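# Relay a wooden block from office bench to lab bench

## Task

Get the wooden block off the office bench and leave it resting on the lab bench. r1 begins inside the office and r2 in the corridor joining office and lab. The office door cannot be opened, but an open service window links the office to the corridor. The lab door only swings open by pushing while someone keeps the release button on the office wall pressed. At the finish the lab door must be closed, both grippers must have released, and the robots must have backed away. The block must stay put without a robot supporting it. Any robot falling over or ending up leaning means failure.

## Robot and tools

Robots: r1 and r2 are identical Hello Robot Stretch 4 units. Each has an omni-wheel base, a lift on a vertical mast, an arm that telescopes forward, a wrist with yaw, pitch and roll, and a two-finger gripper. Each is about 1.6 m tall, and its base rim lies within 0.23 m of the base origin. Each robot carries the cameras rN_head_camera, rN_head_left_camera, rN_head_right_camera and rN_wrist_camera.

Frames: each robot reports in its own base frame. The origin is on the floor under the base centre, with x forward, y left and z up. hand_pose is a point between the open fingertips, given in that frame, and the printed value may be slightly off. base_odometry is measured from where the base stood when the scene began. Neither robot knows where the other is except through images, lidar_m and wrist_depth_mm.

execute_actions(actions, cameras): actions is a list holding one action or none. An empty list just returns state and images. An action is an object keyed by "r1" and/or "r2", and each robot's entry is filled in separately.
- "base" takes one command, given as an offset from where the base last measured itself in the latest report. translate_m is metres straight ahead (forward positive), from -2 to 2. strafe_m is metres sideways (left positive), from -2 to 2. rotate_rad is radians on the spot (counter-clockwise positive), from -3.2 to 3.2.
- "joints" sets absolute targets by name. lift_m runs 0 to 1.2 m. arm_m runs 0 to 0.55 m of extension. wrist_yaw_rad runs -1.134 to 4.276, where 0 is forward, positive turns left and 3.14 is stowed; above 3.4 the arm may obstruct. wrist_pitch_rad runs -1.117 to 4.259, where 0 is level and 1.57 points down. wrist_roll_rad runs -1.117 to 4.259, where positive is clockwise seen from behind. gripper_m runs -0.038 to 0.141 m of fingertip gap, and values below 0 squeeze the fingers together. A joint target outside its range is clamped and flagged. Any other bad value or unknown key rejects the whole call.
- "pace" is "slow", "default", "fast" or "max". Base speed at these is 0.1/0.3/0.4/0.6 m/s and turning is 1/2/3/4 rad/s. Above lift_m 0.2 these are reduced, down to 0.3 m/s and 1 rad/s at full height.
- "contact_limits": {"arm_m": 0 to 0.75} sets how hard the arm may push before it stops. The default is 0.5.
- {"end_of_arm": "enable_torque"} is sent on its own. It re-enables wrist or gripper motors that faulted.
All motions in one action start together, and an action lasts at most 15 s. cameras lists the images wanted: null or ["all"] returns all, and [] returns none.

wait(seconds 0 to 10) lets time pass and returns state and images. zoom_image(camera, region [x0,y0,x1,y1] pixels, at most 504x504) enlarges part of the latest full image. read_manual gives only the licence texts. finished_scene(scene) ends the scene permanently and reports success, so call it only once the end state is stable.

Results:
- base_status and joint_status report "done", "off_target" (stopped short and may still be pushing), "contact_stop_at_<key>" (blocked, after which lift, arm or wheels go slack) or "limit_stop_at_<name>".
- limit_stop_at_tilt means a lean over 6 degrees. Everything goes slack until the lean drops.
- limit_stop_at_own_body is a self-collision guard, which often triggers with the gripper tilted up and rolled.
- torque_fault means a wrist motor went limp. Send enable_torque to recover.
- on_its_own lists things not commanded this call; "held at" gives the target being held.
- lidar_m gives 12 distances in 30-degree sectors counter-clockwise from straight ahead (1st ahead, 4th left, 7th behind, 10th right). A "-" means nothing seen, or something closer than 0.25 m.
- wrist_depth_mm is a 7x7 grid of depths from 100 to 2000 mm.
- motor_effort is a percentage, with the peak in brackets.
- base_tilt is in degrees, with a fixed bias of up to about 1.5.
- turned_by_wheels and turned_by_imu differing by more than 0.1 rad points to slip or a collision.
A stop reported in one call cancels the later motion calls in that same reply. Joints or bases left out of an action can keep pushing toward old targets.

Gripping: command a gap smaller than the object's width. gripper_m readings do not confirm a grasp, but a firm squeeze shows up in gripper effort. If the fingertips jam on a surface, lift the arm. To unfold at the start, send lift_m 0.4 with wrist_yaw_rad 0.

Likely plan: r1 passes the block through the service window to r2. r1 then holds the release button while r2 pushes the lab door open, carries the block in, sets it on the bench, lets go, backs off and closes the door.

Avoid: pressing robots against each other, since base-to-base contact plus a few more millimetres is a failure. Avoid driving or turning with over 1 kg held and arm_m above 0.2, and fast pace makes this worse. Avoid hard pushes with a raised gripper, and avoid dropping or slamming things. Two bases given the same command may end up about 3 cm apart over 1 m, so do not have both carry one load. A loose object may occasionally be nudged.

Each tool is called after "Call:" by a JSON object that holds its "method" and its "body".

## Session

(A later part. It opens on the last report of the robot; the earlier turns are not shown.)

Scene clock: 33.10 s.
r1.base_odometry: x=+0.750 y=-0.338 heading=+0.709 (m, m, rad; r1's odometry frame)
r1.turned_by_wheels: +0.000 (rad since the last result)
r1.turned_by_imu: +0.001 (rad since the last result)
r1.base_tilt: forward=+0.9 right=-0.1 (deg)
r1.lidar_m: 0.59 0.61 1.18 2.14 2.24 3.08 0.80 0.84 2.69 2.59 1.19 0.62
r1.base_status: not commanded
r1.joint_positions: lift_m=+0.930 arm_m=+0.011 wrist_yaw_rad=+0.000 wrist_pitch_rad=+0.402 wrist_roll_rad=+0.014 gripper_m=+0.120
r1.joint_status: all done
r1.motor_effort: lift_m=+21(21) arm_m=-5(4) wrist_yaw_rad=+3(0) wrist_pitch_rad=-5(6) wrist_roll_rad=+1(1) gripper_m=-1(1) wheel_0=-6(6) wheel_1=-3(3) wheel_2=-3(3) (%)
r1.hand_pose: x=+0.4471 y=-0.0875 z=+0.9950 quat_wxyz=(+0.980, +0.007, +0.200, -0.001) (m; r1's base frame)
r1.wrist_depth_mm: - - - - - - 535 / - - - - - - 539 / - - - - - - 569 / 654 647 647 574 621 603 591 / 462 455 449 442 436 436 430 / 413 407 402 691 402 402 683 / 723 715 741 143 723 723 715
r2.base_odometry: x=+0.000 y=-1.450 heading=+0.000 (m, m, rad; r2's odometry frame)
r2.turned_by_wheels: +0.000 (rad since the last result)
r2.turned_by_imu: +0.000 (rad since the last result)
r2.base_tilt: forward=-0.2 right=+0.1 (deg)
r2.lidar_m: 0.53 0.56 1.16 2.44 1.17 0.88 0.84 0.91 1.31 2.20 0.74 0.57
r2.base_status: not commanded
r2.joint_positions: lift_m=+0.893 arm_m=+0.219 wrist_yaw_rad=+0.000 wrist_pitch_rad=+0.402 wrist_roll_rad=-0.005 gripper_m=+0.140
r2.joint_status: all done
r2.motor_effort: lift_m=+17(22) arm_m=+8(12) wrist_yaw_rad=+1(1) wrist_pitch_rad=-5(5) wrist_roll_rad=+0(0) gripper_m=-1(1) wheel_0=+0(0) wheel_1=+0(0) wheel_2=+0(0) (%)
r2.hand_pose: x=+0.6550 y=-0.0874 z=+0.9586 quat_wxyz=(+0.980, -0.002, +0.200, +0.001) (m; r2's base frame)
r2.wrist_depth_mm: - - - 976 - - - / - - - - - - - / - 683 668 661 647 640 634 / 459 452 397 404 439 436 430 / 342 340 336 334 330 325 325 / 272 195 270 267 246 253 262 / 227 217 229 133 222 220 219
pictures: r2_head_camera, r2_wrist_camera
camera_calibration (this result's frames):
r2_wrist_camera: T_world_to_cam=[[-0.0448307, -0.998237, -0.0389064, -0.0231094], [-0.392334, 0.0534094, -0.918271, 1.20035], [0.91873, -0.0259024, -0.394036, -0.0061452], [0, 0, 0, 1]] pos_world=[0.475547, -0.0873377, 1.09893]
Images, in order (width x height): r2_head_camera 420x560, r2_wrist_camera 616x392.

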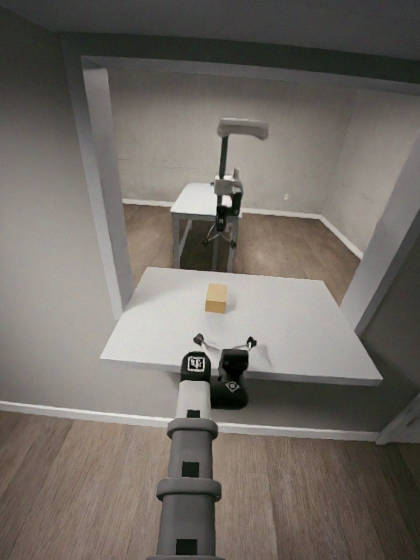

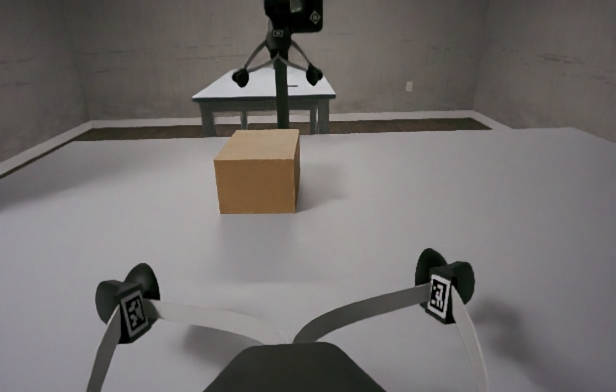

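Call:
{"method": "execute_actions", "body": {"actions": [{"r1":{"base":{"strafe_m":-1.55},"joints":{"wrist_pitch_rad":0,"gripper_m":-0.01},"pace":"max"},"r2":{"base":{"strafe_m":0.023},"joints":{"arm_m":0.445,"lift_m":0.888}}}], "cameras": ["r1_head_camera","r1_wrist_camera","r2_wrist_camera"]}}

Scene clock: 38.80 s.
r1.base_odometry: x=+1.760 y=-1.514 heading=+0.709 (m, m, rad; r1's odometry frame)
r1.turned_by_wheels: +0.000 (rad since the last result)
r1.turned_by_imu: -0.001 (rad since the last result)
r1.base_tilt: forward=+0.9 right=+0.0 (deg)
r1.lidar_m: 0.79 0.85 1.17 3.11 1.27 1.38 3.56 1.49 1.10 1.04 1.11 0.87
r1.base_status: done
r1.joint_positions: lift_m=+0.930 arm_m=+0.011 wrist_yaw_rad=+0.000 wrist_pitch_rad=+0.003 wrist_roll_rad=+0.014 gripper_m=-0.010
r1.joint_status: all done
r1.motor_effort: lift_m=+20(21) arm_m=-4(4) wrist_yaw_rad=+2(1) wrist_pitch_rad=-6(13) wrist_roll_rad=+2(2) gripper_m=-9(6) wheel_0=+1(14) wheel_1=-3(13) wheel_2=+0(2) (%)
r1.hand_pose: x=+0.4702 y=-0.0874 z=+1.1072 quat_wxyz=(+1.000, +0.007, +0.001, +0.000) (m; r1's base frame)
r1.wrist_depth_mm: 609 603 609 603 603 591 597 / 603 597 591 597 591 597 591 / 597 603 597 597 603 597 585 / 585 597 585 585 597 597 580 / 591 591 585 544 580 585 585 / 585 580 585 199 574 574 580 / 574 585 585 181 580 569 569
r2.base_odometry: x=+0.000 y=-1.427 heading=+0.000 (m, m, rad; r2's odometry frame)
r2.turned_by_wheels: +0.000 (rad since the last result)
r2.turned_by_imu: -0.001 (rad since the last result)
r2.base_tilt: forward=-0.3 right=+0.1 (deg)
r2.lidar_m: 0.53 0.56 1.17 2.44 1.21 0.89 0.84 0.91 1.34 2.24 0.75 0.53
r2.base_status: done
r2.joint_positions: lift_m=+0.888 arm_m=+0.444 wrist_yaw_rad=+0.000 wrist_pitch_rad=+0.402 wrist_roll_rad=-0.005 gripper_m=+0.140
r2.joint_status: all done
r2.motor_effort: lift_m=+17(17) arm_m=+8(7) wrist_yaw_rad=+0(1) wrist_pitch_rad=-5(5) wrist_roll_rad=+1(0) gripper_m=-1(0) wheel_0=+1(6) wheel_1=+0(9) wheel_2=+0(1) (%)
r2.hand_pose: x=+0.8800 y=-0.0874 z=+0.9536 quat_wxyz=(+0.980, -0.002, +0.200, +0.001) (m; r2's base frame)
r2.wrist_depth_mm: - - - - - - - / - - - - - - - / - - - - - - - / 449 439 436 281 427 421 418 / 330 329 236 211 322 319 317 / 265 195 178 177 237 237 255 / 220 211 192 132 214 212 213
pictures: r1_head_camera, r1_wrist_camera, r2_wrist_camera
camera_calibration (this result's frames):
r1_wrist_camera: T_world_to_cam=[[0.0168671, -0.999507, -0.0264995, -0.0599739], [0.0445873, 0.0272288, -0.998634, 1.15732], [0.998863, 0.0156625, 0.0450246, -0.292633], [0, 0, 0, 1]] pos_world=[0.24171, -0.0868735, 1.16733]
r2_wrist_camera: T_world_to_cam=[[-0.0448411, -0.998236, -0.0389065, -0.0132109], [-0.392332, 0.0534135, -0.918271, 1.28402], [0.91873, -0.025912, -0.394036, -0.214836], [0, 0, 0, 1]] pos_world=[0.700548, -0.0873386, 1.09392]
Images, in order (width x height): r1_head_camera 420x560, r1_wrist_camera 616x392, r2_wrist_camera 616x392.

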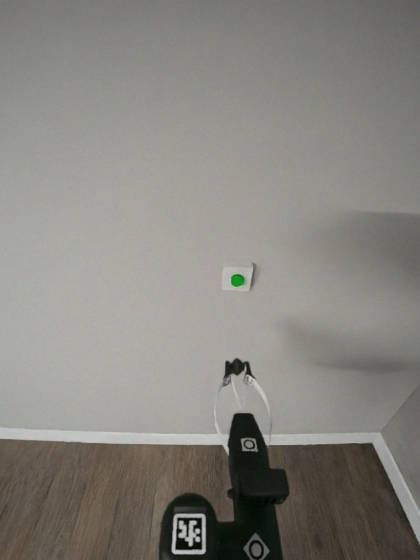

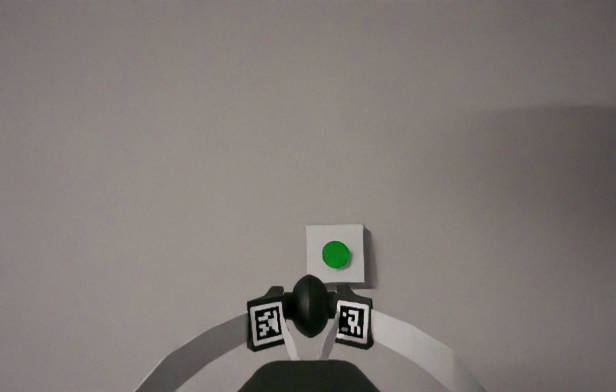

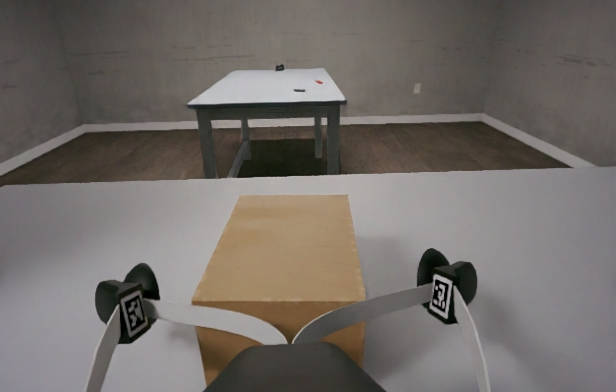

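Call:
{"method": "execute_actions", "body": {"actions": [{"r1":{"base":{"strafe_m":-0.037},"joints":{"arm_m":0.2}},"r2":{"joints":{"gripper_m":0.02}}}], "cameras": ["r1_wrist_camera","r2_wrist_camera"]}}

Call:
{"method": "execute_actions", "body": {"actions": [{"r1":{"joints":{"arm_m":0.29}},"r2":{"base":{"translate_m":-0.25},"joints":{"arm_m":0.003,"lift_m":0.94},"pace":"fast"}}], "cameras": []}}

Call:
{"method": "execute_actions", "body": {"actions": [{"r2":{"base":{"rotate_rad":3.19},"joints":{"lift_m":0.5,"wrist_yaw_rad":3.1},"pace":"fast"}}], "cameras": []}}

Call:
{"method": "execute_actions", "body": {"actions": [{"r1":{"joints":{"arm_m":0.318},"pace":"slow"},"r2":{"base":{"strafe_m":-1.26},"pace":"max"}}], "cameras": ["r1_wrist_camera","r2_head_left_camera","r2_head_camera"]}}

Scene clock: 41.73 s.
r1.base_odometry: x=+1.784 y=-1.542 heading=+0.710 (m, m, rad; r1's odometry frame)
r1.turned_by_wheels: +0.000 (rad since the last result)
r1.turned_by_imu: +0.001 (rad since the last result)
r1.base_tilt: forward=+0.8 right=+0.0 (deg)
r1.lidar_m: 0.78 0.86 1.18 3.11 1.28 1.42 3.56 1.41 1.08 1.01 1.04 0.87
r1.base_status: done
r1.joint_positions: lift_m=+0.930 arm_m=+0.199 wrist_yaw_rad=+0.000 wrist_pitch_rad=+0.002 wrist_roll_rad=+0.014 gripper_m=-0.010
r1.joint_status: all done
r1.motor_effort: lift_m=+20(20) arm_m=+5(4) wrist_yaw_rad=+2(3) wrist_pitch_rad=-5(6) wrist_roll_rad=+1(1) gripper_m=-8(8) wheel_0=+4(11) wheel_1=-2(10) wheel_2=+0(0) (%)
r1.hand_pose: x=+0.6586 y=-0.0874 z=+1.1073 quat_wxyz=(+1.000, +0.007, +0.001, +0.000) (m; r1's base frame)
r1.wrist_depth_mm: 413 410 415 407 413 413 407 / 413 413 410 410 410 404 407 / 407 407 407 404 404 404 404 / 404 407 404 402 402 404 402 / 404 404 404 359 399 397 397 / 399 402 399 199 394 392 394 / 394 399 394 181 394 397 394
r2.base_odometry: x=+0.000 y=-1.427 heading=+0.000 (m, m, rad; r2's odometry frame)
r2.turned_by_wheels: +0.000 (rad since the last result)
r2.turned_by_imu: +0.000 (rad since the last result)
r2.base_tilt: forward=-0.2 right=+0.1 (deg)
r2.lidar_m: 0.55 0.58 1.18 2.41 1.16 0.89 0.84 0.88 1.28 2.24 0.73 0.57
r2.base_status: not commanded
r2.joint_positions: lift_m=+0.888 arm_m=+0.444 wrist_yaw_rad=+0.000 wrist_pitch_rad=+0.405 wrist_roll_rad=-0.005 gripper_m=+0.020
r2.joint_status: all done
r2.motor_effort: lift_m=+18(18) arm_m=+8(8) wrist_yaw_rad=+0(0) wrist_pitch_rad=-13(12) wrist_roll_rad=+0(1) gripper_m=-22(20) wheel_0=+1(1) wheel_1=+0(0) wheel_2=+0(0) (%)
r2.hand_pose: x=+0.8797 y=-0.0874 z=+0.9529 quat_wxyz=(+0.980, -0.002, +0.201, +0.001) (m; r2's base frame)
r2.wrist_depth_mm: - - - - - - - / - - - - - - - / - - - - - - - / 436 433 427 265 418 413 407 / 327 324 211 198 315 315 310 / 260 180 168 168 177 243 251 / 209 208 180 126 206 204 210
pictures: r1_wrist_camera, r2_wrist_camera
camera_calibration (this result's frames):
r1_wrist_camera: T_world_to_cam=[[0.0169889, -0.999505, -0.0264933, -0.0632034], [0.0449529, 0.0272338, -0.998618, 1.14877], [0.998845, 0.0157745, 0.0453933, -0.481201], [0, 0, 0, 1]] pos_world=[0.430078, -0.0868668, 1.16735]
r2_wrist_camera: T_world_to_cam=[[-0.0449397, -0.998236, -0.0387906, -0.0132752], [-0.394689, 0.0534125, -0.917261, 1.28436], [0.917715, -0.0259111, -0.396394, -0.211719], [0, 0, 0, 1]] pos_world=[0.700624, -0.0873385, 1.09365]
Images, in order (width x height): r1_wrist_camera 616x392, r2_wrist_camera 616x392.

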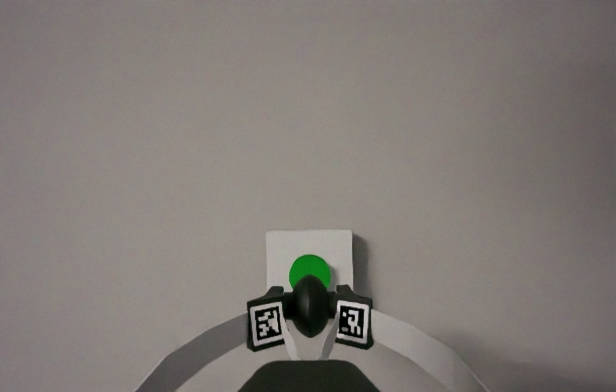

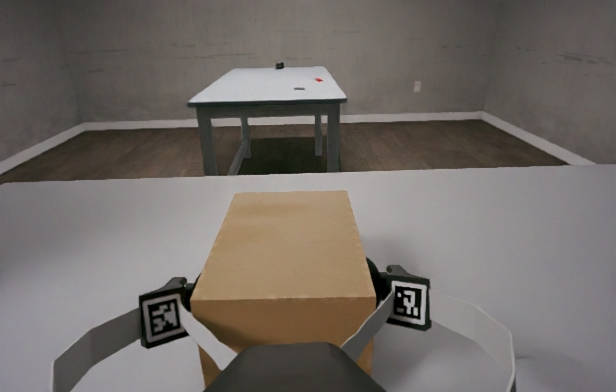

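Scene clock: 43.77 s.
r1.base_odometry: x=+1.784 y=-1.542 heading=+0.710 (m, m, rad; r1's odometry frame)
r1.turned_by_wheels: +0.000 (rad since the last result)
r1.turned_by_imu: +0.001 (rad since the last result)
r1.base_tilt: forward=+0.7 right=+0.0 (deg)
r1.lidar_m: 0.79 0.87 1.18 3.12 1.27 1.40 3.56 1.39 1.06 1.02 1.06 0.87
r1.base_status: not commanded
r1.joint_positions: lift_m=+0.930 arm_m=+0.289 wrist_yaw_rad=+0.000 wrist_pitch_rad=+0.002 wrist_roll_rad=+0.014 gripper_m=-0.010
r1.joint_status: all done
r1.motor_effort: lift_m=+20(20) arm_m=+4(7) wrist_yaw_rad=+2(2) wrist_pitch_rad=-5(6) wrist_roll_rad=+1(0) gripper_m=-11(7) wheel_0=+4(4) wheel_1=-1(1) wheel_2=+0(0) (%)
r1.hand_pose: x=+0.7486 y=-0.0874 z=+1.1073 quat_wxyz=(+1.000, +0.007, +0.001, +0.000) (m; r1's base frame)
r1.wrist_depth_mm: 322 320 320 319 322 320 317 / 320 320 319 319 319 317 317 / 317 317 317 315 315 315 314 / 315 315 314 314 310 314 312 / 314 312 310 274 310 309 309 / 309 312 310 200 309 307 307 / 310 307 307 181 307 306 306
r2.base_odometry: x=-0.250 y=-1.427 heading=+0.000 (m, m, rad; r2's odometry frame)
r2.turned_by_wheels: +0.000 (rad since the last result)
r2.turned_by_imu: -0.001 (rad since the last result)
r2.base_tilt: forward=-0.3 right=+0.2 (deg)
r2.lidar_m: 0.80 0.82 1.53 2.09 0.84 0.62 0.59 0.63 0.91 2.23 1.37 0.82
r2.base_status: done
r2.joint_positions: lift_m=+0.940 arm_m=+0.004 wrist_yaw_rad=+0.000 wrist_pitch_rad=+0.405 wrist_roll_rad=-0.005 gripper_m=+0.020
r2.joint_status: all done
r2.motor_effort: lift_m=+25(28) arm_m=-8(8) wrist_yaw_rad=+2(3) wrist_pitch_rad=-14(14) wrist_roll_rad=+0(0) gripper_m=-20(21) wheel_0=-1(4) wheel_1=-3(7) wheel_2=+0(11) (%)
r2.hand_pose: x=+0.4404 y=-0.0875 z=+1.0042 quat_wxyz=(+0.980, -0.002, +0.201, +0.000) (m; r2's base frame)
r2.wrist_depth_mm: 707 - - - - - 750 / 741 - - - - - 788 / 798 798 831 820 809 798 820 / 831 615 615 268 627 634 878 / 917 904 211 198 917 946 960 / 976 180 168 168 177 991 1025 / 1008 1060 180 126 1078 1098 1118
pictures: none
No camera images: the call's "cameras" was empty. Leave "cameras" out to get every camera's image.

Scene clock: 46.83 s.
r1.base_odometry: x=+1.784 y=-1.542 heading=+0.710 (m, m, rad; r1's odometry frame)
r1.turned_by_wheels: +0.000 (rad since the last result)
r1.turned_by_imu: +0.001 (rad since the last result)
r1.base_tilt: forward=+0.8 right=-0.1 (deg)
r1.lidar_m: 0.79 0.87 1.16 3.13 1.28 1.42 3.57 1.39 1.05 1.01 1.05 0.88
r1.base_status: not commanded
r1.joint_positions: lift_m=+0.930 arm_m=+0.289 wrist_yaw_rad=+0.000 wrist_pitch_rad=+0.002 wrist_roll_rad=+0.014 gripper_m=-0.010
r1.joint_status: not commanded
r1.motor_effort: lift_m=+20(20) arm_m=+4(4) wrist_yaw_rad=+2(2) wrist_pitch_rad=-4(6) wrist_roll_rad=+1(0) gripper_m=-10(5) wheel_0=+4(4) wheel_1=-1(1) wheel_2=+0(0) (%)
r1.hand_pose: x=+0.7486 y=-0.0874 z=+1.1073 quat_wxyz=(+1.000, +0.007, +0.001, +0.000) (m; r1's base frame)
r1.wrist_depth_mm: 324 320 319 319 320 320 319 / 319 319 319 317 317 319 315 / 317 319 315 317 315 315 315 / 317 314 315 314 312 314 312 / 314 312 310 273 309 312 309 / 309 310 310 198 309 309 309 / 309 307 306 182 303 306 304
r2.base_odometry: x=-0.250 y=-1.427 heading=-3.094 (m, m, rad; r2's odometry frame)
r2.turned_by_wheels: +3.189 (rad since the last result)
r2.turned_by_imu: +3.142 (rad since the last result)
r2.base_tilt: forward=-0.3 right=+0.1 (deg)
r2.lidar_m: 0.58 0.66 0.99 2.23 1.34 0.82 0.78 0.83 1.63 1.93 0.78 0.60
r2.base_status: done
r2.joint_positions: lift_m=+0.500 arm_m=+0.004 wrist_yaw_rad=+3.100 wrist_pitch_rad=+0.405 wrist_roll_rad=-0.005 gripper_m=+0.020
r2.joint_status: all done
r2.motor_effort: lift_m=+19(21) arm_m=-7(8) wrist_yaw_rad=+0(11) wrist_pitch_rad=-13(13) wrist_roll_rad=+0(0) gripper_m=-19(20) wheel_0=-3(7) wheel_1=-2(8) wheel_2=-2(7) (%)
r2.hand_pose: x=-0.0860 y=+0.0984 z=+0.5648 quat_wxyz=(+0.020, -0.201, +0.002, +0.979) (m; r2's base frame)
r2.wrist_depth_mm: 1025 1042 1042 1025 1042 1042 1060 / 1078 1078 1078 1098 1118 1078 1098 / 1138 1160 1138 1205 1182 1160 1182 / 1229 1281 1229 265 1255 1255 1229 / 1255 1281 211 198 1281 1281 1308 / 1078 179 168 169 177 1008 1025 / 253 854 180 126 842 831 854
pictures: none
No camera images: the call's "cameras" was empty. Leave "cameras" out to get every camera's image.

Scene clock: 50.63 s.
r1.base_odometry: x=+1.784 y=-1.542 heading=+0.710 (m, m, rad; r1's odometry frame)
r1.turned_by_wheels: +0.000 (rad since the last result)
r1.turned_by_imu: +0.002 (rad since the last result)
r1.base_tilt: forward=+0.9 right=+0.0 (deg)
r1.lidar_m: 0.82 0.87 1.18 3.13 1.26 1.40 3.55 1.41 1.07 1.01 1.04 0.86
r1.base_status: not commanded
r1.joint_positions: lift_m=+0.930 arm_m=+0.317 wrist_yaw_rad=+0.000 wrist_pitch_rad=+0.002 wrist_roll_rad=+0.014 gripper_m=-0.010
r1.joint_status: all done
r1.motor_effort: lift_m=+20(20) arm_m=+4(4) wrist_yaw_rad=+1(2) wrist_pitch_rad=-4(5) wrist_roll_rad=+1(1) gripper_m=-11(8) wheel_0=+4(4) wheel_1=-2(1) wheel_2=+0(0) (%)
r1.hand_pose: x=+0.7766 y=-0.0874 z=+1.1073 quat_wxyz=(+1.000, +0.007, +0.001, +0.000) (m; r1's base frame)
r1.wrist_depth_mm: 293 291 293 291 290 291 291 / 293 290 291 289 290 287 287 / 290 289 289 289 289 287 286 / 287 287 286 287 286 286 285 / 286 283 285 245 282 283 282 / 285 282 282 198 279 279 279 / 282 279 259 182 243 278 279
r2.base_odometry: x=-0.310 y=-0.168 heading=-3.094 (m, m, rad; r2's odometry frame)
r2.turned_by_wheels: +0.000 (rad since the last result)
r2.turned_by_imu: +0.000 (rad since the last result)
r2.base_tilt: forward=-0.3 right=+0.2 (deg)
r2.lidar_m: 0.54 0.57 0.74 3.15 1.34 1.15 1.12 1.26 1.22 1.19 0.74 0.57
r2.base_status: done
r2.joint_positions: lift_m=+0.500 arm_m=+0.004 wrist_yaw_rad=+3.100 wrist_pitch_rad=+0.405 wrist_roll_rad=-0.005 gripper_m=+0.020
r2.joint_status: not commanded
r2.motor_effort: lift_m=+21(21) arm_m=-8(7) wrist_yaw_rad=+0(1) wrist_pitch_rad=-13(14) wrist_roll_rad=+1(1) gripper_m=-21(22) wheel_0=-1(16) wheel_1=+2(14) wheel_2=+0(1) (%)
r2.hand_pose: x=-0.0861 y=+0.0983 z=+0.5646 quat_wxyz=(+0.020, -0.201, +0.002, +0.979) (m; r2's base frame)
r2.wrist_depth_mm: 1138 1118 1138 1138 1138 1160 1160 / 1182 1182 1229 1255 1205 1229 1255 / 1281 1281 1308 1281 1308 1281 1308 / 1366 1366 1336 266 1397 1397 1366 / 1336 1366 211 198 1281 1281 1255 / 1098 180 168 169 178 976 1025 / 252 854 180 126 842 842 854
pictures: r1_wrist_camera, r2_head_camera, r2_head_left_camera
camera_calibration (this result's frames):
r1_wrist_camera: T_world_to_cam=[[0.0169293, -0.999506, -0.0264933, -0.0651788], [0.0449569, 0.0272313, -0.998618, 1.14346], [0.998845, 0.0157149, 0.0453957, -0.59906], [0, 0, 0, 1]] pos_world=[0.548065, -0.0868703, 1.16735]
Images, in order (width x height): r1_wrist_camera 616x392, r2_head_camera 420x560, r2_head_left_camera 420x672.

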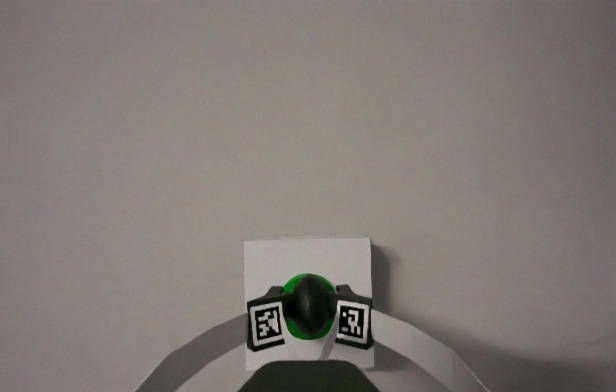

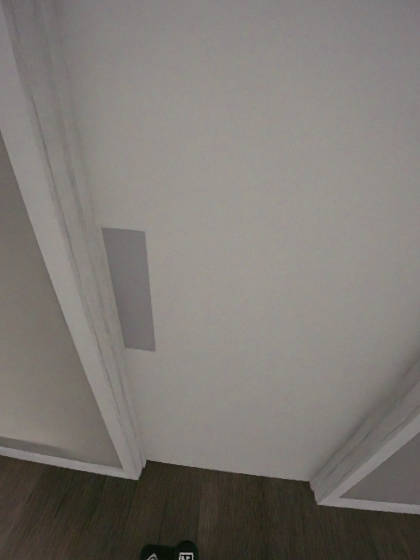

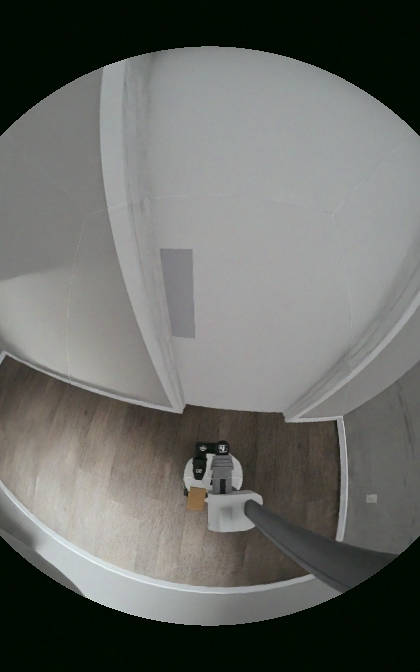

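Jamb is a little close; I'll correct the heading.

Call:
{"method": "execute_actions", "body": {"actions": [{"r1":{"joints":{"arm_m":0.336},"pace":"slow"},"r2":{"base":{"rotate_rad":-0.08}}}], "cameras": []}}

Call:
{"method": "execute_actions", "body": {"actions": [{"r2":{"base":{"translate_m":0.32},"pace":"fast"}}], "cameras": ["r1_wrist_camera","r2_head_left_camera"]}}

Scene clock: 52.13 s.
r1.base_odometry: x=+1.784 y=-1.542 heading=+0.709 (m, m, rad; r1's odometry frame)
r1.turned_by_wheels: -0.001 (rad since the last result)
r1.turned_by_imu: +0.011 (rad since the last result)
r1.base_tilt: forward=+0.8 right=-0.1 (deg)
r1.lidar_m: 0.83 0.87 1.20 3.26 1.27 1.41 3.55 1.40 1.06 1.01 1.08 0.88
r1.base_status: not commanded
r1.joint_positions: lift_m=+0.930 arm_m=+0.334 wrist_yaw_rad=-0.018 wrist_pitch_rad=+0.002 wrist_roll_rad=+0.014 gripper_m=-0.010
r1.joint_status: all done
r1.on_its_own: wrist_yaw_rad is at rest, and its effort (+51) is outside its rest range (-13 to +13)
r1.motor_effort: lift_m=+20(20) arm_m=+13(11) wrist_yaw_rad=+51(56) wrist_pitch_rad=-3(5) wrist_roll_rad=+1(1) gripper_m=-3(7) wheel_0=+4(4) wheel_1=+2(3) wheel_2=-13(13) (%)
r1.hand_pose: x=+0.7915 y=-0.0925 z=+1.1074 quat_wxyz=(+1.000, +0.007, +0.001, -0.009) (m; r1's base frame)
r1.wrist_depth_mm: 279 281 279 281 281 281 283 / 277 277 278 278 278 278 281 / 276 276 274 276 278 278 278 / 276 274 274 274 274 274 276 / 273 272 271 236 272 272 273 / 270 270 270 204 211 272 272 / 268 267 267 154 270 270 272
r2.base_odometry: x=-0.310 y=-0.168 heading=+3.110 (m, m, rad; r2's odometry frame)
r2.turned_by_wheels: -0.080 (rad since the last result)
r2.turned_by_imu: -0.079 (rad since the last result)
r2.base_tilt: forward=-0.2 right=+0.0 (deg)
r2.lidar_m: 0.55 0.53 0.73 2.12 1.31 1.19 1.16 1.20 1.24 1.18 0.76 0.59
r2.base_status: done
r2.joint_positions: lift_m=+0.500 arm_m=+0.004 wrist_yaw_rad=+3.100 wrist_pitch_rad=+0.405 wrist_roll_rad=-0.005 gripper_m=+0.020
r2.joint_status: not commanded
r2.motor_effort: lift_m=+21(21) arm_m=-7(7) wrist_yaw_rad=+0(1) wrist_pitch_rad=-13(14) wrist_roll_rad=+0(0) gripper_m=-21(20) wheel_0=+2(9) wheel_1=+2(9) wheel_2=-1(4) (%)
r2.hand_pose: x=-0.0861 y=+0.0983 z=+0.5646 quat_wxyz=(+0.020, -0.201, +0.002, +0.979) (m; r2's base frame)
r2.wrist_depth_mm: 1098 1098 1138 1160 1205 1205 1255 / 1138 1160 1182 1229 1281 1281 1308 / 1205 1229 1255 1308 1336 1366 1430 / 1308 1308 1336 266 1397 1464 1464 / 1308 1336 211 198 1281 1308 1281 / 1078 180 168 169 177 991 1025 / 252 854 180 125 842 831 866
pictures: none
No camera images: the call's "cameras" was empty. Leave "cameras" out to get every camera's image.

Scene clock: 54.20 s.
r1.base_odometry: x=+1.784 y=-1.542 heading=+0.709 (m, m, rad; r1's odometry frame)
r1.turned_by_wheels: +0.000 (rad since the last result)
r1.turned_by_imu: +0.001 (rad since the last result)
r1.base_tilt: forward=+0.8 right=-0.1 (deg)
r1.lidar_m: 0.82 0.87 1.21 3.26 1.28 1.43 3.57 1.44 1.06 1.02 1.08 0.86
r1.base_status: not commanded
r1.joint_positions: lift_m=+0.930 arm_m=+0.334 wrist_yaw_rad=-0.017 wrist_pitch_rad=+0.002 wrist_roll_rad=+0.014 gripper_m=-0.010
r1.joint_status: not commanded
r1.on_its_own: wrist_yaw_rad is at rest, and its effort (+48) is outside its rest range (-13 to +13)
r1.motor_effort: lift_m=+20(20) arm_m=+13(13) wrist_yaw_rad=+48(51) wrist_pitch_rad=-3(4) wrist_roll_rad=+1(1) gripper_m=-1(4) wheel_0=+4(4) wheel_1=+3(3) wheel_2=-13(13) (%)
r1.hand_pose: x=+0.7916 y=-0.0922 z=+1.1074 quat_wxyz=(+1.000, +0.007, +0.001, -0.008) (m; r1's base frame)
r1.wrist_depth_mm: 281 279 281 279 282 281 282 / 278 278 278 278 278 278 278 / 276 276 277 277 277 278 278 / 273 273 276 274 274 274 277 / 272 272 272 235 274 273 274 / 270 271 271 205 211 272 272 / 267 268 268 157 268 271 270
r2.base_odometry: x=-0.630 y=-0.158 heading=+3.110 (m, m, rad; r2's odometry frame)
r2.turned_by_wheels: +0.000 (rad since the last result)
r2.turned_by_imu: +0.000 (rad since the last result)
r2.base_tilt: forward=-0.3 right=+0.1 (deg)
r2.lidar_m: 0.25 0.26 0.33 0.76 1.79 1.52 1.46 1.53 1.25 0.61 0.35 0.25
r2.base_status: done
r2.joint_positions: lift_m=+0.500 arm_m=+0.004 wrist_yaw_rad=+3.100 wrist_pitch_rad=+0.405 wrist_roll_rad=-0.005 gripper_m=+0.020
r2.joint_status: not commanded
r2.motor_effort: lift_m=+21(21) arm_m=-7(7) wrist_yaw_rad=+1(1) wrist_pitch_rad=-13(13) wrist_roll_rad=+1(1) gripper_m=-21(20) wheel_0=+0(6) wheel_1=+1(9) wheel_2=+2(12) (%)
r2.hand_pose: x=-0.0861 y=+0.0984 z=+0.5646 quat_wxyz=(+0.020, -0.201, +0.002, +0.979) (m; r2's base frame)
r2.wrist_depth_mm: 1366 1397 1430 1430 1499 1499 1576 / 1430 1499 1537 1537 1618 1576 1661 / 1499 1576 1576 1661 1708 1661 1756 / 1576 1618 1661 266 1708 1708 1661 / 1366 1308 211 198 1336 1255 1255 / 1060 179 168 169 177 991 1025 / 252 854 179 126 831 842 866
pictures: r1_wrist_camera, r2_head_left_camera
camera_calibration (this result's frames):
r1_wrist_camera: T_world_to_cam=[[0.000317161, -0.999649, -0.0264872, -0.0570828], [0.0457859, 0.026474, -0.9986, 1.14228], [0.998951, -0.000896024, 0.0457782, -0.616064], [0, 0, 0, 1]] pos_world=[0.563136, -0.0878556, 1.16737]
Images, in order (width x height): r1_wrist_camera 616x392, r2_head_left_camera 420x672.

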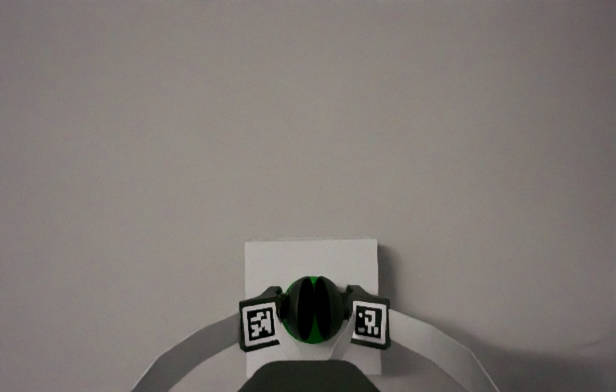

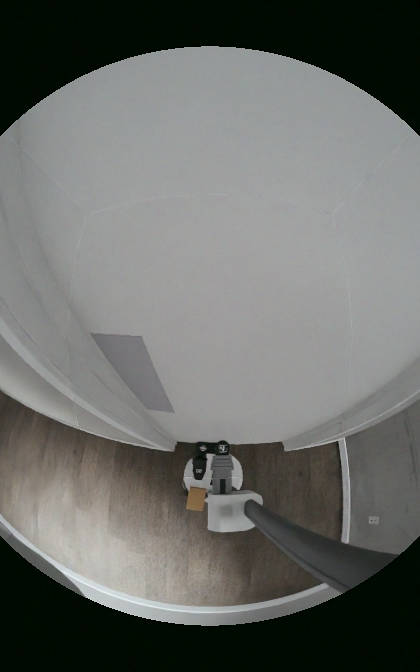

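Call:
{"method": "execute_actions", "body": {"actions": [{"r2":{"base":{"translate_m":0.06},"pace":"slow"}}], "cameras": []}}

Call:
{"method": "execute_actions", "body": {"actions": [{"r2":{"base":{"translate_m":0.65}}}], "cameras": ["r2_head_camera","r2_head_left_camera"]}}

Scene clock: 56.43 s.
r1.base_odometry: x=+1.784 y=-1.542 heading=+0.709 (m, m, rad; r1's odometry frame)
r1.turned_by_wheels: +0.000 (rad since the last result)
r1.turned_by_imu: +0.001 (rad since the last result)
r1.base_tilt: forward=+0.7 right=+0.0 (deg)
r1.lidar_m: 0.82 0.86 1.22 3.27 1.28 1.41 3.56 1.45 1.07 1.02 1.06 0.88
r1.base_status: not commanded
r1.joint_positions: lift_m=+0.930 arm_m=+0.334 wrist_yaw_rad=-0.017 wrist_pitch_rad=+0.002 wrist_roll_rad=+0.014 gripper_m=-0.010
r1.joint_status: not commanded
r1.on_its_own: wrist_yaw_rad is at rest, and its effort (+49) is outside its rest range (-13 to +13)
r1.motor_effort: lift_m=+20(20) arm_m=+13(13) wrist_yaw_rad=+49(49) wrist_pitch_rad=-5(3) wrist_roll_rad=+1(1) gripper_m=-2(4) wheel_0=+4(4) wheel_1=+3(2) wheel_2=-13(13) (%)
r1.hand_pose: x=+0.7916 y=-0.0922 z=+1.1074 quat_wxyz=(+1.000, +0.007, +0.001, -0.008) (m; r1's base frame)
r1.wrist_depth_mm: 281 279 282 282 281 281 281 / 278 278 279 279 278 278 281 / 276 277 276 277 276 276 278 / 274 273 273 274 276 276 277 / 273 272 273 234 273 274 274 / 271 271 271 205 212 271 273 / 268 268 267 157 268 270 270
r2.base_odometry: x=-0.689 y=-0.156 heading=+3.110 (m, m, rad; r2's odometry frame)
r2.turned_by_wheels: +0.000 (rad since the last result)
r2.turned_by_imu: +0.000 (rad since the last result)
r2.base_tilt: forward=-0.2 right=+0.1 (deg)
r2.lidar_m: - 0.25 0.29 0.54 1.85 1.59 1.52 1.59 1.24 0.60 0.27 0.25
r2.base_status: done
r2.joint_positions: lift_m=+0.500 arm_m=+0.004 wrist_yaw_rad=+3.100 wrist_pitch_rad=+0.405 wrist_roll_rad=-0.005 gripper_m=+0.020
r2.joint_status: not commanded
r2.motor_effort: lift_m=+21(21) arm_m=-8(8) wrist_yaw_rad=+0(0) wrist_pitch_rad=-13(13) wrist_roll_rad=+0(0) gripper_m=-19(21) wheel_0=+7(10) wheel_1=+4(7) wheel_2=-4(6) (%)
r2.hand_pose: x=-0.0861 y=+0.0984 z=+0.5646 quat_wxyz=(+0.020, -0.201, +0.002, +0.979) (m; r2's base frame)
r2.wrist_depth_mm: 1430 1464 1499 1499 1576 1537 1576 / 1464 1499 1618 1618 1661 1618 1661 / 1618 1661 1618 1708 1708 1708 1808 / 1618 1708 1661 265 1756 1708 1708 / 1336 1366 211 198 1308 1308 1255 / 1078 179 168 169 177 991 1025 / 252 854 180 126 842 831 866
pictures: none
No camera images: the call's "cameras" was empty. Leave "cameras" out to get every camera's image.

Scene clock: 60.07 s.
r1.base_odometry: x=+1.784 y=-1.542 heading=+0.709 (m, m, rad; r1's odometry frame)
r1.turned_by_wheels: +0.000 (rad since the last result)
r1.turned_by_imu: +0.002 (rad since the last result)
r1.base_tilt: forward=+0.7 right=-0.1 (deg)
r1.lidar_m: 0.83 0.88 1.21 3.28 1.27 1.41 3.56 1.45 1.06 1.01 1.07 0.86
r1.base_status: not commanded
r1.joint_positions: lift_m=+0.930 arm_m=+0.334 wrist_yaw_rad=-0.017 wrist_pitch_rad=+0.002 wrist_roll_rad=+0.014 gripper_m=-0.010
r1.joint_status: not commanded
r1.on_its_own: wrist_yaw_rad is at rest, and its effort (+51) is outside its rest range (-13 to +13)
r1.motor_effort: lift_m=+20(20) arm_m=+13(13) wrist_yaw_rad=+51(48) wrist_pitch_rad=-3(3) wrist_roll_rad=+0(1) gripper_m=-1(3) wheel_0=+4(4) wheel_1=+3(2) wheel_2=-13(13) (%)
r1.hand_pose: x=+0.7916 y=-0.0922 z=+1.1074 quat_wxyz=(+1.000, +0.007, +0.001, -0.008) (m; r1's base frame)
r1.wrist_depth_mm: 282 279 279 281 279 283 281 / 279 279 279 278 279 278 278 / 277 278 277 277 277 278 277 / 274 274 276 273 276 276 274 / 273 272 273 233 273 273 273 / 272 272 271 204 211 271 272 / 268 268 270 157 270 270 272
r2.base_odometry: x=-1.339 y=-0.136 heading=+3.110 (m, m, rad; r2's odometry frame)
r2.turned_by_wheels: +0.000 (rad since the last result)
r2.turned_by_imu: +0.000 (rad since the last result)
r2.base_tilt: forward=-0.3 right=+0.2 (deg)
r2.lidar_m: 0.26 1.03 0.84 1.44 0.55 0.46 2.16 1.74 0.33 0.25 - 0.25
r2.base_status: done
r2.joint_positions: lift_m=+0.500 arm_m=+0.004 wrist_yaw_rad=+3.100 wrist_pitch_rad=+0.405 wrist_roll_rad=-0.005 gripper_m=+0.020
r2.joint_status: not commanded
r2.motor_effort: lift_m=+21(21) arm_m=-7(8) wrist_yaw_rad=+0(1) wrist_pitch_rad=-14(14) wrist_roll_rad=+0(1) gripper_m=-20(21) wheel_0=+3(11) wheel_1=+0(10) wheel_2=-3(16) (%)
r2.hand_pose: x=-0.0861 y=+0.0984 z=+0.5646 quat_wxyz=(+0.020, -0.201, +0.002, +0.979) (m; r2's base frame)
r2.wrist_depth_mm: 1983 - - - - 473 488 / - - - - - 508 517 / - - - - 591 535 554 / 1808 1808 1756 266 615 574 591 / 1336 1366 211 198 603 615 634 / 1060 180 168 169 177 654 691 / 252 854 180 125 699 715 732
pictures: r2_head_camera, r2_head_left_camera
Images, in order (width x height): r2_head_camera 420x560, r2_head_left_camera 420x672.

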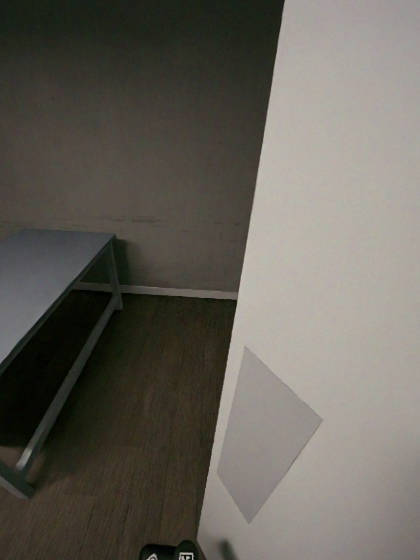

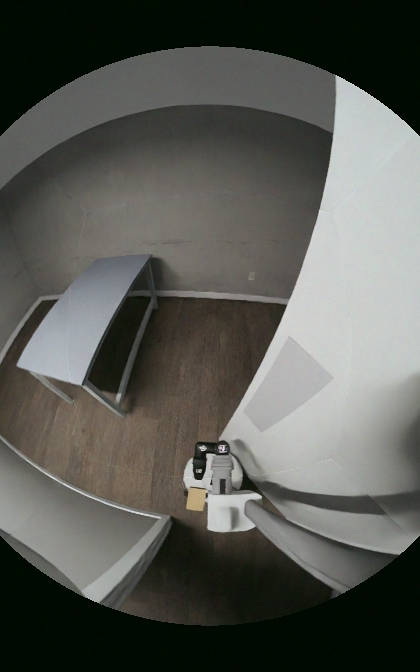

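Call:
{"method": "execute_actions", "body": {"actions": [{"r2":{"base":{"translate_m":0.85},"joints":{"lift_m":0.78,"wrist_yaw_rad":1.5},"pace":"fast"}}], "cameras": []}}

Call:
{"method": "execute_actions", "body": {"actions": [{"r2":{"base":{"rotate_rad":1.6},"joints":{"wrist_yaw_rad":0,"arm_m":0.5},"pace":"fast"}}], "cameras": ["r2_head_left_camera","r2_wrist_camera"]}}

Scene clock: 63.90 s.
r1.base_odometry: x=+1.784 y=-1.542 heading=+0.709 (m, m, rad; r1's odometry frame)
r1.turned_by_wheels: +0.000 (rad since the last result)
r1.turned_by_imu: +0.002 (rad since the last result)
r1.base_tilt: forward=+0.6 right=+0.0 (deg)
r1.lidar_m: 0.82 0.88 1.21 3.27 1.28 1.42 3.55 1.42 1.07 1.01 1.06 0.87
r1.base_status: not commanded
r1.joint_positions: lift_m=+0.930 arm_m=+0.334 wrist_yaw_rad=-0.017 wrist_pitch_rad=+0.002 wrist_roll_rad=+0.014 gripper_m=-0.010
r1.joint_status: not commanded
r1.on_its_own: wrist_yaw_rad is at rest, and its effort (+51) is outside its rest range (-13 to +13)
r1.motor_effort: lift_m=+20(20) arm_m=+13(13) wrist_yaw_rad=+51(49) wrist_pitch_rad=-4(4) wrist_roll_rad=+1(0) gripper_m=-1(3) wheel_0=+4(4) wheel_1=+2(2) wheel_2=-13(13) (%)
r1.hand_pose: x=+0.7916 y=-0.0922 z=+1.1074 quat_wxyz=(+1.000, +0.007, +0.001, -0.008) (m; r1's base frame)
r1.wrist_depth_mm: 279 279 279 281 281 281 283 / 278 278 278 278 279 279 282 / 276 277 277 276 277 277 278 / 274 273 274 274 274 274 277 / 271 273 273 236 272 273 274 / 272 270 271 204 212 271 272 / 267 268 268 157 268 270 270
r2.base_odometry: x=-2.189 y=-0.110 heading=+3.111 (m, m, rad; r2's odometry frame)
r2.turned_by_wheels: +0.000 (rad since the last result)
r2.turned_by_imu: +0.001 (rad since the last result)
r2.base_tilt: forward=-0.3 right=+0.1 (deg)
r2.lidar_m: 1.24 1.01 0.75 0.68 0.76 1.29 0.94 1.21 1.28 1.23 1.28 1.30
r2.base_status: done
r2.joint_positions: lift_m=+0.780 arm_m=+0.004 wrist_yaw_rad=+1.500 wrist_pitch_rad=+0.405 wrist_roll_rad=-0.005 gripper_m=+0.020
r2.joint_status: all done
r2.motor_effort: lift_m=+24(29) arm_m=-7(7) wrist_yaw_rad=+1(11) wrist_pitch_rad=-14(14) wrist_roll_rad=+0(0) gripper_m=-21(20) wheel_0=+0(9) wheel_1=+2(7) wheel_2=+2(16) (%)
r2.hand_pose: x=+0.2812 y=+0.2583 z=+0.8444 quat_wxyz=(+0.716, -0.139, +0.145, +0.668) (m; r2's base frame)
r2.wrist_depth_mm: - - - - - 1661 1205 / - - - - - 1537 1255 / 854 842 820 798 788 788 820 / 691 723 741 267 - 1576 904 / 1921 1863 211 198 1661 1708 1182 / 1499 180 168 169 178 1366 1205 / 1229 1182 180 126 1025 1025 1160
pictures: none
No camera images: the call's "cameras" was empty. Leave "cameras" out to get every camera's image.

Scene clock: 66.00 s.
r1.base_odometry: x=+1.784 y=-1.542 heading=+0.709 (m, m, rad; r1's odometry frame)
r1.turned_by_wheels: +0.000 (rad since the last result)
r1.turned_by_imu: +0.001 (rad since the last result)
r1.base_tilt: forward=+0.6 right=+0.0 (deg)
r1.lidar_m: 0.81 0.88 1.20 3.27 1.28 1.41 3.55 1.44 1.07 1.02 1.08 0.87
r1.base_status: not commanded
r1.joint_positions: lift_m=+0.930 arm_m=+0.334 wrist_yaw_rad=-0.017 wrist_pitch_rad=+0.002 wrist_roll_rad=+0.014 gripper_m=-0.010
r1.joint_status: not commanded
r1.on_its_own: wrist_yaw_rad is at rest, and its effort (+49) is outside its rest range (-13 to +13)
r1.motor_effort: lift_m=+20(20) arm_m=+13(13) wrist_yaw_rad=+49(50) wrist_pitch_rad=-5(4) wrist_roll_rad=+1(0) gripper_m=-2(3) wheel_0=+4(4) wheel_1=+2(3) wheel_2=-13(13) (%)
r1.hand_pose: x=+0.7916 y=-0.0922 z=+1.1074 quat_wxyz=(+1.000, +0.007, +0.001, -0.008) (m; r1's base frame)
r1.wrist_depth_mm: 281 281 279 282 282 279 281 / 278 281 278 278 278 281 279 / 276 277 277 276 277 277 277 / 274 274 276 276 276 276 274 / 271 273 273 236 274 273 272 / 271 270 270 205 211 272 272 / 268 268 268 158 270 270 271
r2.base_odometry: x=-2.189 y=-0.110 heading=-1.573 (m, m, rad; r2's odometry frame)
r2.turned_by_wheels: +1.600 (rad since the last result)
r2.turned_by_imu: +1.575 (rad since the last result)
r2.base_tilt: forward=-0.2 right=+0.1 (deg)
r2.lidar_m: 0.69 0.76 1.26 1.15 1.29 1.29 1.18 1.34 1.30 1.24 1.00 0.72
r2.base_status: done
r2.joint_positions: lift_m=+0.780 arm_m=+0.499 wrist_yaw_rad=+0.000 wrist_pitch_rad=+0.405 wrist_roll_rad=-0.005 gripper_m=+0.020
r2.joint_status: all done
r2.motor_effort: lift_m=+24(24) arm_m=+8(12) wrist_yaw_rad=-1(10) wrist_pitch_rad=-13(14) wrist_roll_rad=+0(0) gripper_m=-20(21) wheel_0=+1(14) wheel_1=-1(10) wheel_2=+1(9) (%)
r2.hand_pose: x=+0.9347 y=-0.0874 z=+0.8444 quat_wxyz=(+0.980, -0.002, +0.201, +0.001) (m; r2's base frame)
r2.wrist_depth_mm: - - - - - - 1756 / 1921 - - - - - 1708 / 1756 - - - 768 759 741 / 544 539 535 266 521 517 508 / 407 404 211 198 394 392 389 / 325 180 168 169 177 303 314 / 262 259 180 126 257 256 263
pictures: r2_head_left_camera, r2_wrist_camera
camera_calibration (this result's frames):
r2_wrist_camera: T_world_to_cam=[[-0.0448836, -0.99824, -0.0387632, -0.0150734], [-0.394725, 0.0533661, -0.917248, 1.2066], [0.917702, -0.0258686, -0.396426, -0.305172], [0, 0, 0, 1]] pos_world=[0.755657, -0.0873328, 0.98519]
Images, in order (width x height): r2_head_left_camera 420x672, r2_wrist_camera 616x392.

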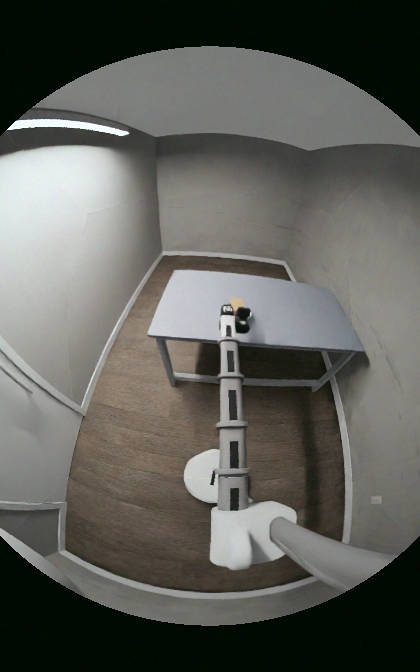

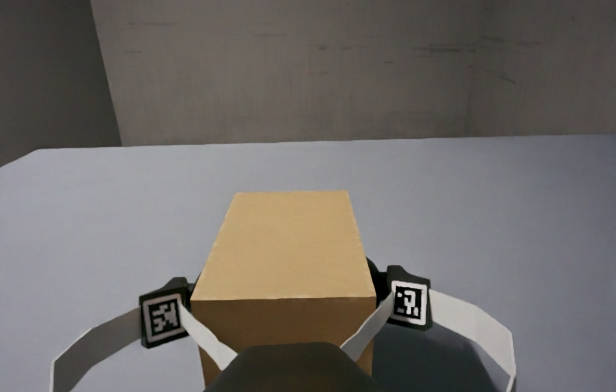

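Call:
{"method": "execute_actions", "body": {"actions": [{"r2":{"joints":{"lift_m":0.736}}}], "cameras": []}}

Call:
{"method": "execute_actions", "body": {"actions": [{"r1":{"joints":{"arm_m":0.05},"pace":"fast"},"r2":{"joints":{"gripper_m":0.12}}}], "cameras": []}}

Call:
{"method": "execute_actions", "body": {"actions": [{"r2":{"joints":{"arm_m":0.01,"lift_m":0.78},"pace":"max"}}], "cameras": ["r2_head_left_camera","r2_wrist_camera"]}}

Scene clock: 67.47 s.
r1.base_odometry: x=+1.784 y=-1.542 heading=+0.709 (m, m, rad; r1's odometry frame)
r1.turned_by_wheels: +0.000 (rad since the last result)
r1.turned_by_imu: +0.001 (rad since the last result)
r1.base_tilt: forward=+0.7 right=+0.0 (deg)
r1.lidar_m: 0.83 0.88 1.20 3.27 1.28 1.43 3.55 1.45 1.06 1.02 1.07 0.87
r1.base_status: not commanded
r1.joint_positions: lift_m=+0.930 arm_m=+0.334 wrist_yaw_rad=-0.017 wrist_pitch_rad=+0.002 wrist_roll_rad=+0.014 gripper_m=-0.010
r1.joint_status: not commanded
r1.on_its_own: wrist_yaw_rad is at rest, and its effort (+48) is outside its rest range (-13 to +13)
r1.motor_effort: lift_m=+20(20) arm_m=+13(13) wrist_yaw_rad=+48(50) wrist_pitch_rad=-4(4) wrist_roll_rad=+1(1) gripper_m=+0(1) wheel_0=+4(4) wheel_1=+2(3) wheel_2=-13(13) (%)
r1.hand_pose: x=+0.7916 y=-0.0922 z=+1.1074 quat_wxyz=(+1.000, +0.007, +0.001, -0.008) (m; r1's base frame)
r1.wrist_depth_mm: 279 279 282 281 281 283 282 / 278 277 278 279 281 279 279 / 277 277 277 277 277 278 277 / 274 273 273 276 274 277 277 / 272 273 273 236 274 273 273 / 271 271 271 205 211 273 272 / 268 270 268 156 268 268 268
r2.base_odometry: x=-2.189 y=-0.110 heading=-1.573 (m, m, rad; r2's odometry frame)
r2.turned_by_wheels: +0.000 (rad since the last result)
r2.turned_by_imu: +0.000 (rad since the last result)
r2.base_tilt: forward=-0.2 right=+0.1 (deg)
r2.lidar_m: 0.70 0.75 1.22 1.18 1.31 1.28 1.24 1.29 1.26 1.21 0.99 0.73
r2.base_status: not commanded
r2.joint_positions: lift_m=+0.736 arm_m=+0.499 wrist_yaw_rad=+0.000 wrist_pitch_rad=+0.405 wrist_roll_rad=-0.005 gripper_m=+0.020
r2.joint_status: all done
r2.motor_effort: lift_m=+18(24) arm_m=+8(8) wrist_yaw_rad=-1(1) wrist_pitch_rad=-13(13) wrist_roll_rad=+0(1) gripper_m=-20(19) wheel_0=+2(2) wheel_1=-1(0) wheel_2=+1(1) (%)
r2.hand_pose: x=+0.9347 y=-0.0874 z=+0.8008 quat_wxyz=(+0.980, -0.002, +0.201, +0.001) (m; r2's base frame)
r2.wrist_depth_mm: 1983 - - - - - 1708 / 1983 - - - - - 1808 / 661 640 634 621 621 609 597 / 436 430 427 267 418 415 407 / 325 324 211 198 315 312 309 / 260 180 168 168 177 242 250 / 209 208 180 125 206 204 211
pictures: none
No camera images: the call's "cameras" was empty. Leave "cameras" out to get every camera's image.

Scene clock: 69.33 s.
r1.base_odometry: x=+1.784 y=-1.542 heading=+0.709 (m, m, rad; r1's odometry frame)
r1.turned_by_wheels: +0.001 (rad since the last result)
r1.turned_by_imu: +0.001 (rad since the last result)
r1.base_tilt: forward=+0.8 right=+0.0 (deg)
r1.lidar_m: 0.80 0.85 1.22 3.25 1.27 1.43 3.56 1.42 1.07 1.02 1.08 0.88
r1.base_status: not commanded
r1.joint_positions: lift_m=+0.930 arm_m=+0.051 wrist_yaw_rad=+0.000 wrist_pitch_rad=+0.002 wrist_roll_rad=+0.014 gripper_m=-0.010
r1.joint_status: all done
r1.motor_effort: lift_m=+20(20) arm_m=-5(8) wrist_yaw_rad=+1(49) wrist_pitch_rad=-5(4) wrist_roll_rad=+1(1) gripper_m=-8(8) wheel_0=+3(4) wheel_1=+0(3) wheel_2=-3(13) (%)
r1.hand_pose: x=+0.5102 y=-0.0875 z=+1.1073 quat_wxyz=(+1.000, +0.007, +0.001, +0.000) (m; r1's base frame)
r1.wrist_depth_mm: 569 569 569 569 564 564 554 / 569 564 554 559 559 554 554 / 559 559 554 549 549 544 549 / 559 549 549 554 549 544 539 / 559 554 554 508 539 544 539 / 554 544 549 199 539 539 544 / 544 544 535 180 539 544 535
r2.base_odometry: x=-2.189 y=-0.110 heading=-1.573 (m, m, rad; r2's odometry frame)
r2.turned_by_wheels: +0.000 (rad since the last result)
r2.turned_by_imu: +0.000 (rad since the last result)
r2.base_tilt: forward=-0.2 right=+0.1 (deg)
r2.lidar_m: 0.72 0.72 1.23 1.19 1.28 1.26 1.22 1.29 1.27 1.24 0.97 0.74
r2.base_status: not commanded
r2.joint_positions: lift_m=+0.736 arm_m=+0.499 wrist_yaw_rad=+0.000 wrist_pitch_rad=+0.403 wrist_roll_rad=-0.005 gripper_m=+0.120
r2.joint_status: all done
r2.motor_effort: lift_m=+19(19) arm_m=+8(8) wrist_yaw_rad=-1(1) wrist_pitch_rad=-7(14) wrist_roll_rad=+0(0) gripper_m=-1(18) wheel_0=+1(2) wheel_1=-1(1) wheel_2=+0(1) (%)
r2.hand_pose: x=+0.9350 y=-0.0874 z=+0.8014 quat_wxyz=(+0.980, -0.002, +0.200, +0.001) (m; r2's base frame)
r2.wrist_depth_mm: 1983 - - - - - 1756 / 1983 - - - - - 1708 / 683 668 647 640 627 615 615 / 445 442 433 282 424 418 418 / 332 327 236 211 320 317 312 / 264 208 185 184 196 252 253 / 219 211 207 139 213 211 211
pictures: none
No camera images: the call's "cameras" was empty. Leave "cameras" out to get every camera's image.

Scene clock: 71.30 s.
r1.base_odometry: x=+1.784 y=-1.542 heading=+0.709 (m, m, rad; r1's odometry frame)
r1.turned_by_wheels: +0.000 (rad since the last result)
r1.turned_by_imu: +0.001 (rad since the last result)
r1.base_tilt: forward=+0.8 right=+0.0 (deg)
r1.lidar_m: 0.79 0.88 1.18 3.27 1.25 1.42 3.54 1.39 1.06 1.01 1.07 0.86
r1.base_status: not commanded
r1.joint_positions: lift_m=+0.930 arm_m=+0.051 wrist_yaw_rad=+0.000 wrist_pitch_rad=+0.002 wrist_roll_rad=+0.014 gripper_m=-0.010
r1.joint_status: not commanded
r1.motor_effort: lift_m=+20(20) arm_m=-4(4) wrist_yaw_rad=+1(1) wrist_pitch_rad=-5(6) wrist_roll_rad=+1(0) gripper_m=-8(9) wheel_0=+3(3) wheel_1=+0(0) wheel_2=-3(3) (%)
r1.hand_pose: x=+0.5102 y=-0.0875 z=+1.1073 quat_wxyz=(+1.000, +0.007, +0.001, +0.000) (m; r1's base frame)
r1.wrist_depth_mm: 569 569 559 564 564 559 559 / 559 564 559 554 554 559 554 / 564 564 559 559 554 554 549 / 559 549 554 554 549 544 544 / 549 549 549 512 549 539 539 / 544 549 544 198 539 535 535 / 549 544 539 181 535 530 535
r2.base_odometry: x=-2.189 y=-0.110 heading=-1.573 (m, m, rad; r2's odometry frame)
r2.turned_by_wheels: +0.000 (rad since the last result)
r2.turned_by_imu: +0.000 (rad since the last result)
r2.base_tilt: forward=-0.2 right=+0.2 (deg)
r2.lidar_m: 0.68 0.76 1.26 1.19 1.26 1.27 1.23 1.30 1.25 1.23 0.99 0.73
r2.base_status: not commanded
r2.joint_positions: lift_m=+0.780 arm_m=+0.011 wrist_yaw_rad=+0.000 wrist_pitch_rad=+0.402 wrist_roll_rad=-0.005 gripper_m=+0.120
r2.joint_status: all done
r2.motor_effort: lift_m=+23(26) arm_m=-8(7) wrist_yaw_rad=+1(1) wrist_pitch_rad=-6(6) wrist_roll_rad=+0(0) gripper_m=+0(0) wheel_0=+2(1) wheel_1=-1(1) wheel_2=+1(0) (%)
r2.hand_pose: x=+0.4478 y=-0.0875 z=+0.8451 quat_wxyz=(+0.980, -0.002, +0.200, +0.000) (m; r2's base frame)
r2.wrist_depth_mm: - - - - - - 1661 / 1983 - - - - - 1661 / 1756 842 820 741 798 778 788 / 564 559 544 574 574 569 559 / 640 1336 1661 1708 1618 1661 1537 / 1366 207 1464 1499 1336 1430 1430 / 732 1205 1205 139 1205 1182 1205
pictures: r2_head_left_camera, r2_wrist_camera
camera_calibration (this result's frames):
r2_wrist_camera: T_world_to_cam=[[-0.0451286, -0.998225, -0.0388693, -0.036791], [-0.39255, 0.053499, -0.918173, 1.01486], [0.918623, -0.0261778, -0.394267, 0.13972], [0, 0, 0, 1]] pos_world=[0.268371, -0.0873619, 0.985471]
Images, in order (width x height): r2_head_left_camera 420x672, r2_wrist_camera 616x392.

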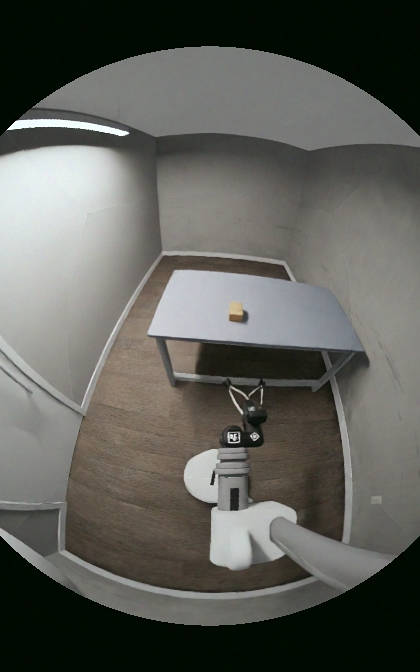

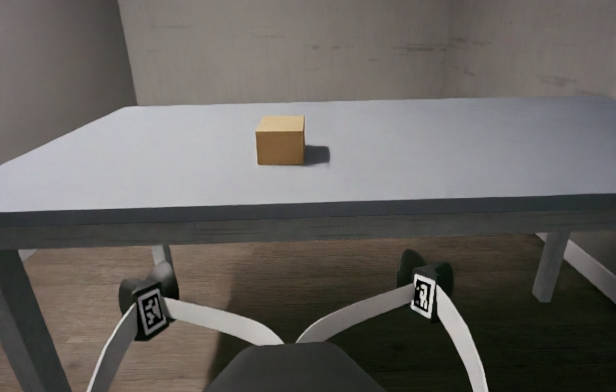

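Call:
{"method": "finished_scene", "body": {"scene": 2}}

The scene is finished: the task was done.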